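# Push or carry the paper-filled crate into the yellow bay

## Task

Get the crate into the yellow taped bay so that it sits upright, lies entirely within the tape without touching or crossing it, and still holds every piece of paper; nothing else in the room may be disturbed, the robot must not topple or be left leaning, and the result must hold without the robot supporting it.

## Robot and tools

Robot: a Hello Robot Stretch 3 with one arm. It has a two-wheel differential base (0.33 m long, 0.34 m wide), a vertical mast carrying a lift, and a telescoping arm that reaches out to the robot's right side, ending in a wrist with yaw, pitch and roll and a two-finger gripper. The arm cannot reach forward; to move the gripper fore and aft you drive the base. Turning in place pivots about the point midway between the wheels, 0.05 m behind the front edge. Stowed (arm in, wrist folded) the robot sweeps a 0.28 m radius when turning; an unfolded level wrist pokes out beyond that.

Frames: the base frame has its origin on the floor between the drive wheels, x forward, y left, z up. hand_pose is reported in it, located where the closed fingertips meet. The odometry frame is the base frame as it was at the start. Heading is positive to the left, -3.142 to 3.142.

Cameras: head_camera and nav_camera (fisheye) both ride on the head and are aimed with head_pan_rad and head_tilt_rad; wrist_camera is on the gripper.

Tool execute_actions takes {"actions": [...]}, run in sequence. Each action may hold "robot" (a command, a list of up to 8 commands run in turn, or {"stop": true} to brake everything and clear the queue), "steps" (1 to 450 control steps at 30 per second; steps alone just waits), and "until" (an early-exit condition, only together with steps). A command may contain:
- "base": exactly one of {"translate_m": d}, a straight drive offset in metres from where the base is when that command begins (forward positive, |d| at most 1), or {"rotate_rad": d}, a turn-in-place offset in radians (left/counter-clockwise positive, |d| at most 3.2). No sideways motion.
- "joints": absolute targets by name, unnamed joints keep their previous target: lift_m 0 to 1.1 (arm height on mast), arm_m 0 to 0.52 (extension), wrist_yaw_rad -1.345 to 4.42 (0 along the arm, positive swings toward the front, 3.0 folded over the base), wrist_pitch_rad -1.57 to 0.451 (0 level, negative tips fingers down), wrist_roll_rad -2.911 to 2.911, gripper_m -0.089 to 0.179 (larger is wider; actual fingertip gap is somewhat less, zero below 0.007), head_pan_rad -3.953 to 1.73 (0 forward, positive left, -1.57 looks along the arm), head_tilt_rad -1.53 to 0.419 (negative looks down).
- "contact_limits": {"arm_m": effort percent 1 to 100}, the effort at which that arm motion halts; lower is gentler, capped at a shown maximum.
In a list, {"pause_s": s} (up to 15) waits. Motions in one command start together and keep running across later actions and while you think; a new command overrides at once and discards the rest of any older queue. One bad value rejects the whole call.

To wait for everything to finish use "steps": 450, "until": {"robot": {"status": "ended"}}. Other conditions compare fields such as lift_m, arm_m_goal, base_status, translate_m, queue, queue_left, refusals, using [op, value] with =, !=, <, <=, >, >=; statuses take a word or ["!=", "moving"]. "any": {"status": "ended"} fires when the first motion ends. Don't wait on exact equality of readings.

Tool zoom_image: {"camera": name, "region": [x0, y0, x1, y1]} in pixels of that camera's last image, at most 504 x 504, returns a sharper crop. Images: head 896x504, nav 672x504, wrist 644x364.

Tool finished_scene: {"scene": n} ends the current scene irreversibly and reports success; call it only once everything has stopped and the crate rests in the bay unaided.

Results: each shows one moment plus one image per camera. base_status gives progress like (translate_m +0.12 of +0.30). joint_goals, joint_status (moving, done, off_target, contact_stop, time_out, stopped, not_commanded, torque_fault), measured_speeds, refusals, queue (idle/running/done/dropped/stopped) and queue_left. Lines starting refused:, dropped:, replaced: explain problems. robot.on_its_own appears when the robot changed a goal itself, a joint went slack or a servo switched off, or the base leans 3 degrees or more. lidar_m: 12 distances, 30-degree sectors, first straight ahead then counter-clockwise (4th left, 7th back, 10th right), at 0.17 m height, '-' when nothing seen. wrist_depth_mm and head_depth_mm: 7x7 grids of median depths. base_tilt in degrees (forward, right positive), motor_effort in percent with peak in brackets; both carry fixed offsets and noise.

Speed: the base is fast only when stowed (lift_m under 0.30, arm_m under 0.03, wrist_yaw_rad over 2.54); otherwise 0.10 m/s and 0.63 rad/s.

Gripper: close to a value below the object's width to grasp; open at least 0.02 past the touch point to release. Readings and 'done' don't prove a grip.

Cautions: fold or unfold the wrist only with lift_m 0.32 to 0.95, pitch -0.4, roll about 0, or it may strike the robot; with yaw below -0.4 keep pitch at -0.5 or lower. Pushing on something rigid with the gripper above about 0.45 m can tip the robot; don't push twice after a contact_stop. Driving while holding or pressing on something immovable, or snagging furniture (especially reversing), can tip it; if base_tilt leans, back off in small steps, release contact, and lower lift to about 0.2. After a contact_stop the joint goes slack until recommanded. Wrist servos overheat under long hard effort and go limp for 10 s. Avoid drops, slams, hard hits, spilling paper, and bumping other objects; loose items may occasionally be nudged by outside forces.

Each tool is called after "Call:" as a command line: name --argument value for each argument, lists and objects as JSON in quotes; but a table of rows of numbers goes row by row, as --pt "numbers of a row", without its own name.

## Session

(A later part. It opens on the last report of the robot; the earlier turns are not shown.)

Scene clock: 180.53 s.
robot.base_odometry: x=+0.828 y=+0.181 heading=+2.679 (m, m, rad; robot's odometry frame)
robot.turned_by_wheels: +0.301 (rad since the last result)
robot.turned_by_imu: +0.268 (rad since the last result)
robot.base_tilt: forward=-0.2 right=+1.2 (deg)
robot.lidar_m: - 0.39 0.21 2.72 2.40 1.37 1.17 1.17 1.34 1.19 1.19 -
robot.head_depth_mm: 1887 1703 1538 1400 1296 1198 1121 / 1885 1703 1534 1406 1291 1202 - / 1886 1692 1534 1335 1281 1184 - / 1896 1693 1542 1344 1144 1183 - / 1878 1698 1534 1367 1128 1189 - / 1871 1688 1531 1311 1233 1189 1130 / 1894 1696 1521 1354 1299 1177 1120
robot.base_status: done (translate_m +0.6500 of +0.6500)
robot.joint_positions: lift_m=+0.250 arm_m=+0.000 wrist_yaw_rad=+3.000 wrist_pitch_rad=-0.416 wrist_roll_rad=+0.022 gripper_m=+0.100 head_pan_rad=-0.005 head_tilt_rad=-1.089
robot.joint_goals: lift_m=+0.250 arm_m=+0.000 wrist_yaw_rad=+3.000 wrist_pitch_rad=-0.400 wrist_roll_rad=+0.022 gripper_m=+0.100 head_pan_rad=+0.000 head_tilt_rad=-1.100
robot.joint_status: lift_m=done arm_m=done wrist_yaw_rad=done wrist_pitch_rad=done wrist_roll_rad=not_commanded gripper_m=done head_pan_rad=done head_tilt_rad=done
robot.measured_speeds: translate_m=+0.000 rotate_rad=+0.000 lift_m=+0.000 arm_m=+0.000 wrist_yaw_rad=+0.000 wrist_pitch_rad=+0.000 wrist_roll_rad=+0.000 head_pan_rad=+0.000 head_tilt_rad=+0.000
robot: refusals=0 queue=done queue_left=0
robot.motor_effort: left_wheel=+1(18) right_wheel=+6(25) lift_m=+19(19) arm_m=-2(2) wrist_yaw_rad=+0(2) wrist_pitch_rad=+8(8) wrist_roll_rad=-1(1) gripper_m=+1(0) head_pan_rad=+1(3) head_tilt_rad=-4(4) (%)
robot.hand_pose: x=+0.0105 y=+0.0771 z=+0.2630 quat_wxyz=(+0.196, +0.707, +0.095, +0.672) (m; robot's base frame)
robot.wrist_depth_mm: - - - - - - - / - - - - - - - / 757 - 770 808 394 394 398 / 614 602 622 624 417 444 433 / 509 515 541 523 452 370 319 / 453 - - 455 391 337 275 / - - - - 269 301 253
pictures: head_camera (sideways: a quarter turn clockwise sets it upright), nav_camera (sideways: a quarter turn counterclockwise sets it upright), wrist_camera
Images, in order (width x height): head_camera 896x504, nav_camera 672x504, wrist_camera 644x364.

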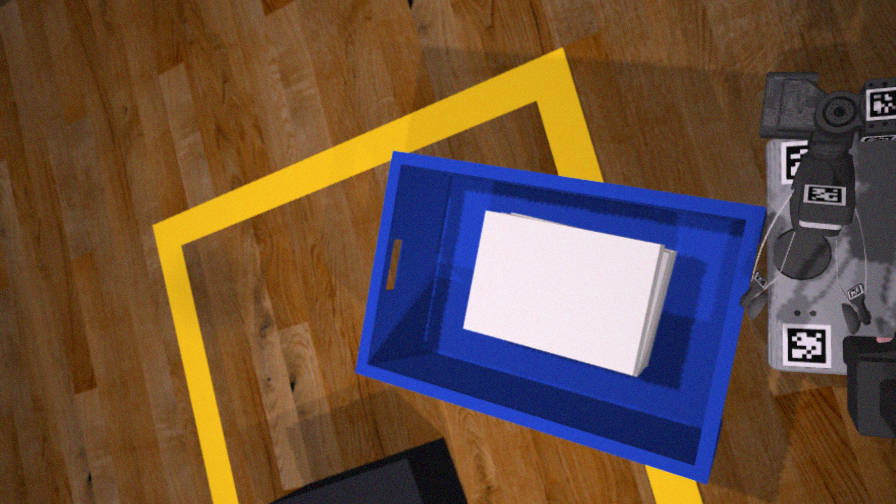

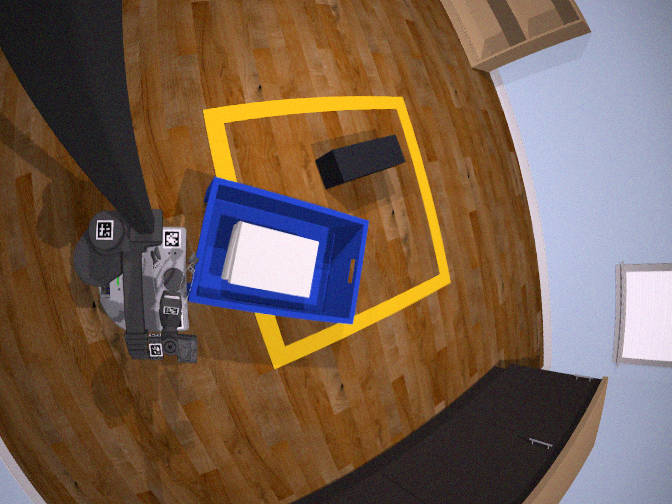

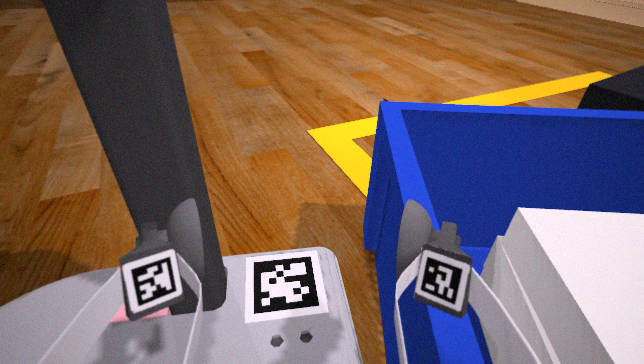

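Call:
execute_actions --actions '[{"robot":[{"base":{"translate_m":-0.35}},{"base":{"rotate_rad":-1.2}},{"base":{"translate_m":0.3}},{"base":{"rotate_rad":1.5}},{"base":{"translate_m":0.42}}],"steps":450,"until":{"robot":{"status":"ended"}}}]'

Scene clock: 198.47 s.
robot.base_odometry: x=+0.754 y=+0.391 heading=+2.980 (m, m, rad; robot's odometry frame)
robot.turned_by_wheels: +0.300 (rad since the last result)
robot.turned_by_imu: +0.300 (rad since the last result)
robot.base_tilt: forward=-0.1 right=+1.2 (deg)
robot.lidar_m: 0.22 0.15 3.26 2.70 1.79 1.33 1.28 1.33 1.68 0.99 1.04 1.46
robot.head_depth_mm: 1883 1696 1529 1407 1292 1200 1118 / 1888 1698 1533 1405 1292 1200 - / 1875 1690 1531 1375 1292 1198 - / 1898 1703 1529 1361 1253 1200 - / 1885 1692 1534 1374 1144 1173 - / 1884 1686 1536 1308 1133 1189 1130 / 1888 1683 1353 1275 1251 1184 1118
robot.base_status: done (translate_m +0.4200 of +0.4200)
robot.joint_positions: lift_m=+0.250 arm_m=+0.000 wrist_yaw_rad=+3.000 wrist_pitch_rad=-0.416 wrist_roll_rad=+0.022 gripper_m=+0.100 head_pan_rad=-0.005 head_tilt_rad=-1.090
robot.joint_goals: lift_m=+0.250 arm_m=+0.000 wrist_yaw_rad=+3.000 wrist_pitch_rad=-0.400 wrist_roll_rad=+0.022 gripper_m=+0.100 head_pan_rad=+0.000 head_tilt_rad=-1.100
robot.joint_status: lift_m=done arm_m=done wrist_yaw_rad=done wrist_pitch_rad=done wrist_roll_rad=not_commanded gripper_m=done head_pan_rad=done head_tilt_rad=done
robot.measured_speeds: translate_m=+0.000 rotate_rad=+0.000 lift_m=+0.000 arm_m=+0.000 wrist_yaw_rad=+0.000 wrist_pitch_rad=+0.000 wrist_roll_rad=+0.000 head_pan_rad=+0.000 head_tilt_rad=+0.000
robot: refusals=0 queue=done queue_left=0
robot.motor_effort: left_wheel=+8(36) right_wheel=+1(7) lift_m=+18(18) arm_m=-3(3) wrist_yaw_rad=+1(1) wrist_pitch_rad=+8(8) wrist_roll_rad=-1(1) gripper_m=+0(1) head_pan_rad=+3(3) head_tilt_rad=-4(4) (%)
robot.hand_pose: x=+0.0105 y=+0.0771 z=+0.2630 quat_wxyz=(+0.196, +0.707, +0.095, +0.672) (m; robot's base frame)
robot.wrist_depth_mm: - - - - - - - / - - - - 955 512 - / 751 - 795 806 570 532 489 / 613 601 624 644 600 411 388 / 518 523 536 534 240 330 323 / 457 - - 276 259 215 207 / - - - - 297 269 243
pictures: head_camera (sideways: a quarter turn clockwise sets it upright), nav_camera (sideways: a quarter turn counterclockwise sets it upright), wrist_camera
Images, in order (width x height): head_camera 896x504, nav_camera 672x504, wrist_camera 644x364.

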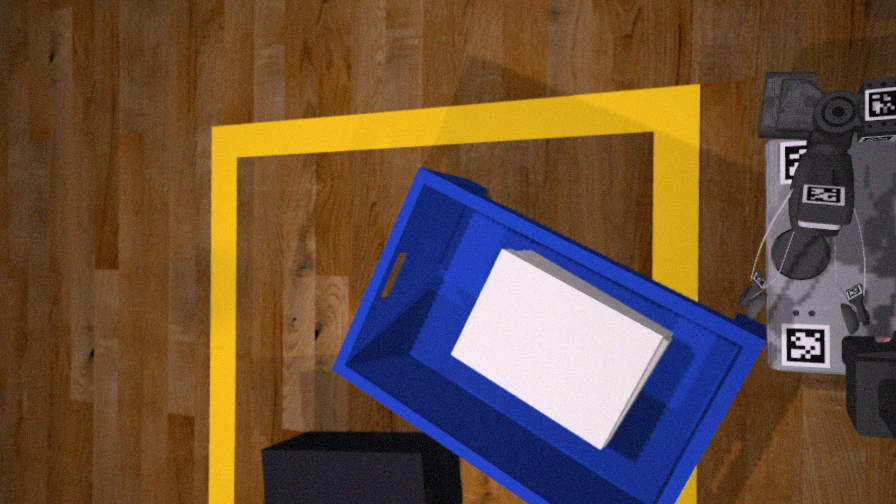

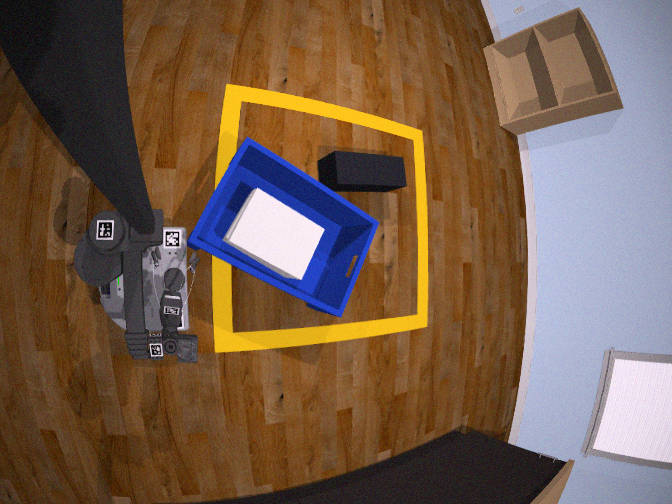

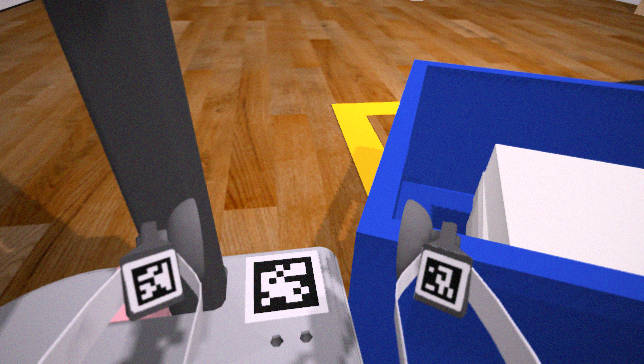

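Call:
execute_actions --actions '[{"robot":[{"base":{"translate_m":-0.4}},{"base":{"rotate_rad":1.0}},{"base":{"translate_m":0.26}},{"base":{"rotate_rad":-1.5}},{"base":{"translate_m":0.58}}],"steps":450,"until":{"robot":{"status":"ended"}}}]'

Scene clock: 223.33 s.
robot.base_odometry: x=+0.518 y=+0.490 heading=+2.480 (m, m, rad; robot's odometry frame)
robot.turned_by_wheels: -0.500 (rad since the last result)
robot.turned_by_imu: -0.499 (rad since the last result)
robot.base_tilt: forward=-0.2 right=+1.3 (deg)
robot.lidar_m: 1.44 0.31 0.15 0.18 2.79 2.07 1.57 1.53 1.62 0.97 0.95 1.00
robot.head_depth_mm: 1341 1581 1536 1402 1293 1206 1117 / 1553 1699 1538 1406 1296 1199 - / 1855 1695 1535 1405 1295 1198 - / 1882 1684 1540 1404 1291 1201 - / 1882 1695 1537 1400 1290 1182 - / 1881 1689 1532 1369 1126 1083 1119 / 1887 1685 1535 1333 1129 1070 1107
robot.base_status: done (translate_m +0.5799 of +0.5800)
robot.joint_positions: lift_m=+0.250 arm_m=+0.000 wrist_yaw_rad=+3.000 wrist_pitch_rad=-0.416 wrist_roll_rad=+0.022 gripper_m=+0.100 head_pan_rad=-0.005 head_tilt_rad=-1.091
robot.joint_goals: lift_m=+0.250 arm_m=+0.000 wrist_yaw_rad=+3.000 wrist_pitch_rad=-0.400 wrist_roll_rad=+0.022 gripper_m=+0.100 head_pan_rad=+0.000 head_tilt_rad=-1.100
robot.joint_status: lift_m=done arm_m=done wrist_yaw_rad=done wrist_pitch_rad=done wrist_roll_rad=not_commanded gripper_m=done head_pan_rad=done head_tilt_rad=done
robot.measured_speeds: translate_m=+0.000 rotate_rad=+0.000 lift_m=+0.000 arm_m=+0.000 wrist_yaw_rad=+0.000 wrist_pitch_rad=+0.000 wrist_roll_rad=+0.000 head_pan_rad=+0.000 head_tilt_rad=+0.000
robot: refusals=0 queue=done queue_left=0
robot.on_its_own: left_wheel is at rest, and its effort (+21) is outside its rest range (-18 to +18)
robot.motor_effort: left_wheel=+21(43) right_wheel=-1(11) lift_m=+18(18) arm_m=-2(3) wrist_yaw_rad=+0(1) wrist_pitch_rad=+8(8) wrist_roll_rad=-1(1) gripper_m=-1(0) head_pan_rad=+2(2) head_tilt_rad=-3(4) (%)
robot.hand_pose: x=+0.0105 y=+0.0771 z=+0.2630 quat_wxyz=(+0.196, +0.707, +0.095, +0.672) (m; robot's base frame)
robot.wrist_depth_mm: - - - - - - - / - - 950 517 594 672 599 / 766 - 464 537 472 480 571 / 616 608 533 329 395 386 409 / 518 519 527 329 238 337 252 / 449 - - 305 221 211 435 / - - - - 209 358 406
pictures: head_camera (sideways: a quarter turn clockwise sets it upright), nav_camera (sideways: a quarter turn counterclockwise sets it upright), wrist_camera
Images, in order (width x height): head_camera 896x504, nav_camera 672x504, wrist_camera 644x364.

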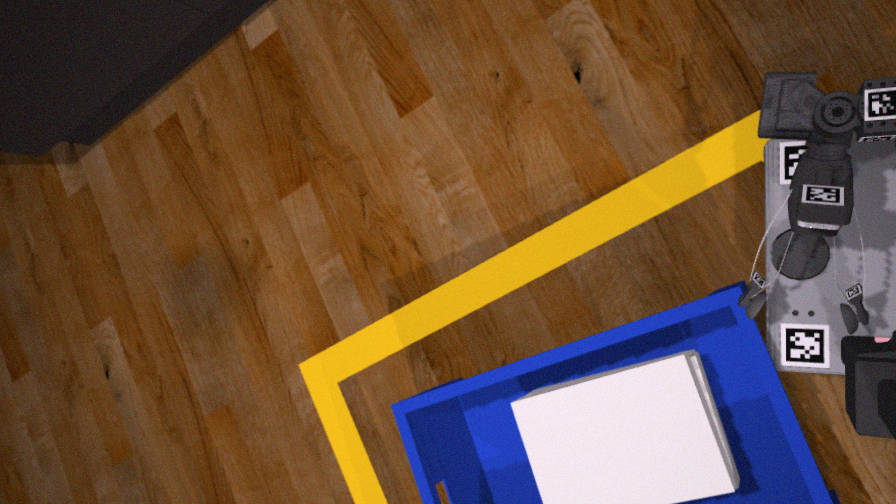

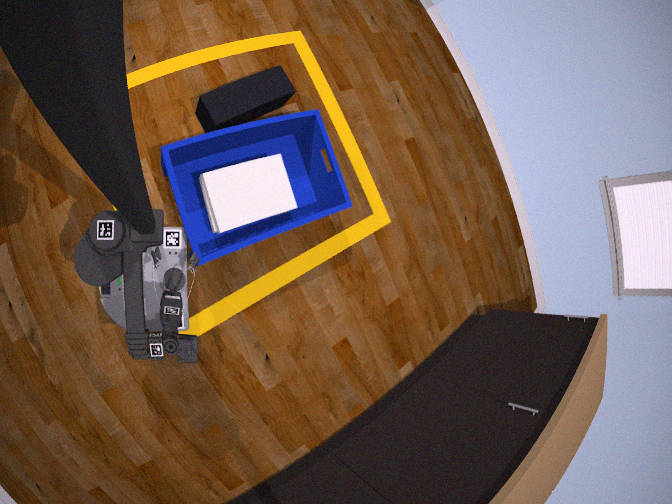

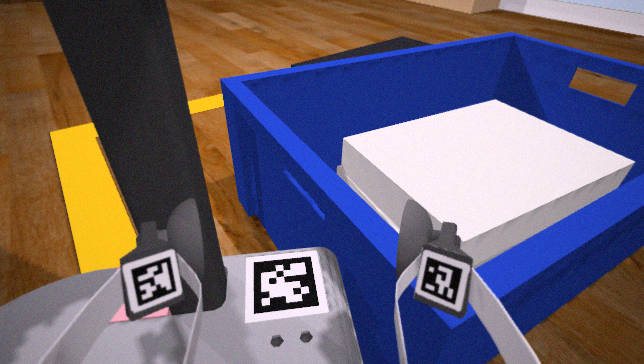

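Call:
execute_actions --actions '[{"robot":[{"base":{"translate_m":-0.45}},{"base":{"rotate_rad":0.7}}],"steps":450,"until":{"robot":{"status":"ended"}}}]'

Scene clock: 231.57 s.
robot.base_odometry: x=+0.873 y=+0.213 heading=-3.104 (m, m, rad; robot's odometry frame)
robot.turned_by_wheels: +0.699 (rad since the last result)
robot.turned_by_imu: +0.695 (rad since the last result)
robot.base_tilt: forward=+0.0 right=+1.0 (deg)
robot.lidar_m: 0.54 2.93 2.76 2.45 1.36 1.14 1.14 1.28 1.79 1.15 1.31 0.52
robot.head_depth_mm: 1872 1692 1485 1387 1290 1198 1119 / 1871 1689 1345 1270 1292 1200 - / 1885 1530 1473 1279 1297 1205 - / 1882 1688 1425 1344 1295 1203 - / 1893 1689 1376 1401 1293 1198 - / 1884 1693 1534 1404 1293 1203 1129 / 1884 1696 1547 1401 1289 1202 1123
robot.base_status: done (rotate_rad +0.6999 of +0.7000)
robot.joint_positions: lift_m=+0.250 arm_m=+0.000 wrist_yaw_rad=+3.000 wrist_pitch_rad=-0.416 wrist_roll_rad=+0.022 gripper_m=+0.100 head_pan_rad=-0.005 head_tilt_rad=-1.091
robot.joint_goals: lift_m=+0.250 arm_m=+0.000 wrist_yaw_rad=+3.000 wrist_pitch_rad=-0.400 wrist_roll_rad=+0.022 gripper_m=+0.100 head_pan_rad=+0.000 head_tilt_rad=-1.100
robot.joint_status: lift_m=done arm_m=done wrist_yaw_rad=done wrist_pitch_rad=done wrist_roll_rad=not_commanded gripper_m=done head_pan_rad=done head_tilt_rad=done
robot.measured_speeds: translate_m=+0.000 rotate_rad=+0.000 lift_m=+0.000 arm_m=+0.000 wrist_yaw_rad=+0.000 wrist_pitch_rad=+0.000 wrist_roll_rad=+0.000 head_pan_rad=+0.000 head_tilt_rad=+0.000
robot: refusals=0 queue=done queue_left=0
robot.motor_effort: left_wheel=-1(22) right_wheel=+1(6) lift_m=+19(19) arm_m=-2(3) wrist_yaw_rad=+0(0) wrist_pitch_rad=+8(8) wrist_roll_rad=-1(1) gripper_m=+0(0) head_pan_rad=+3(2) head_tilt_rad=-3(4) (%)
robot.hand_pose: x=+0.0105 y=+0.0771 z=+0.2630 quat_wxyz=(+0.196, +0.707, +0.095, +0.672) (m; robot's base frame)
robot.wrist_depth_mm: - - - - - - - / - - - - - - - / 781 - 797 793 817 820 847 / 611 603 629 646 653 655 647 / 515 521 541 528 554 532 544 / 457 - - 457 440 463 465 / - - - - 405 403 406
pictures: head_camera (sideways: a quarter turn clockwise sets it upright), nav_camera (sideways: a quarter turn counterclockwise sets it upright), wrist_camera
Images, in order (width x height): head_camera 896x504, nav_camera 672x504, wrist_camera 644x364.

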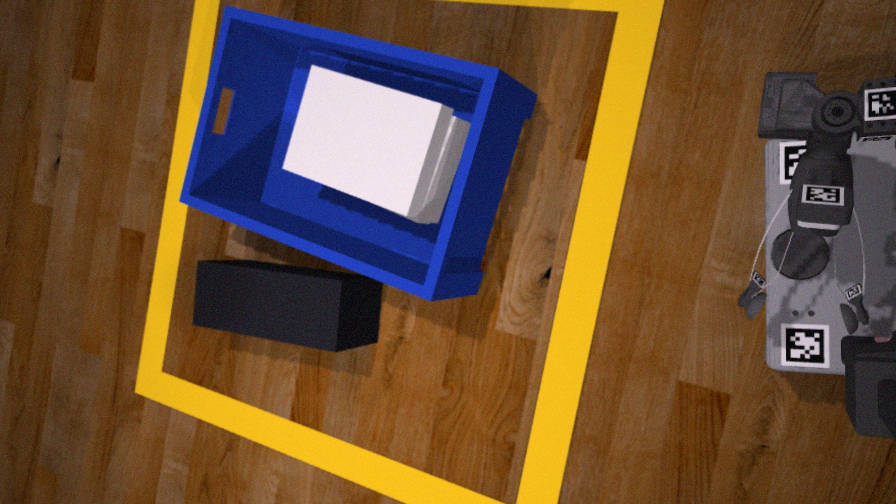

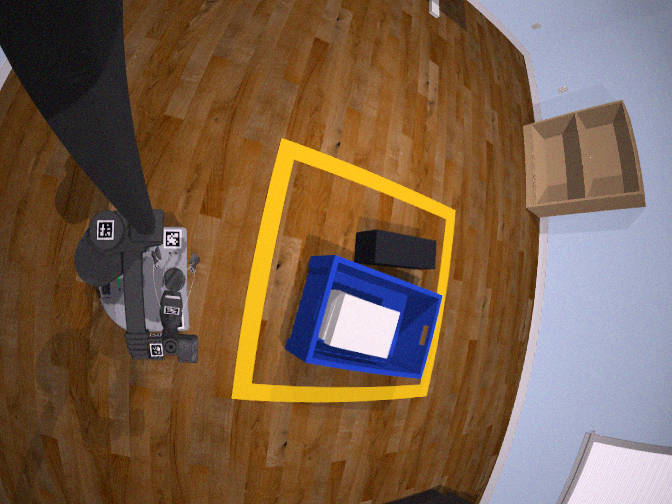

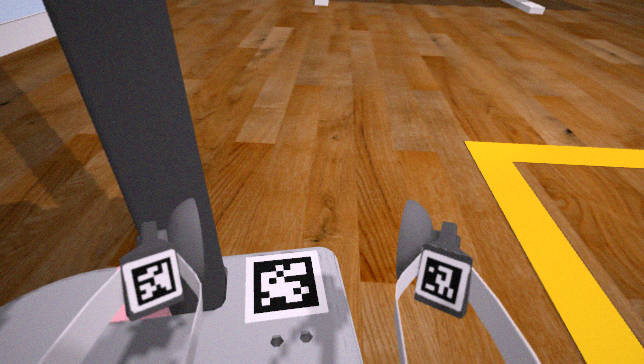

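Rim overlap with the far tape is perspective; the base is inside.

Call:
finished_scene --scene 1

The scene is finished: the task was done.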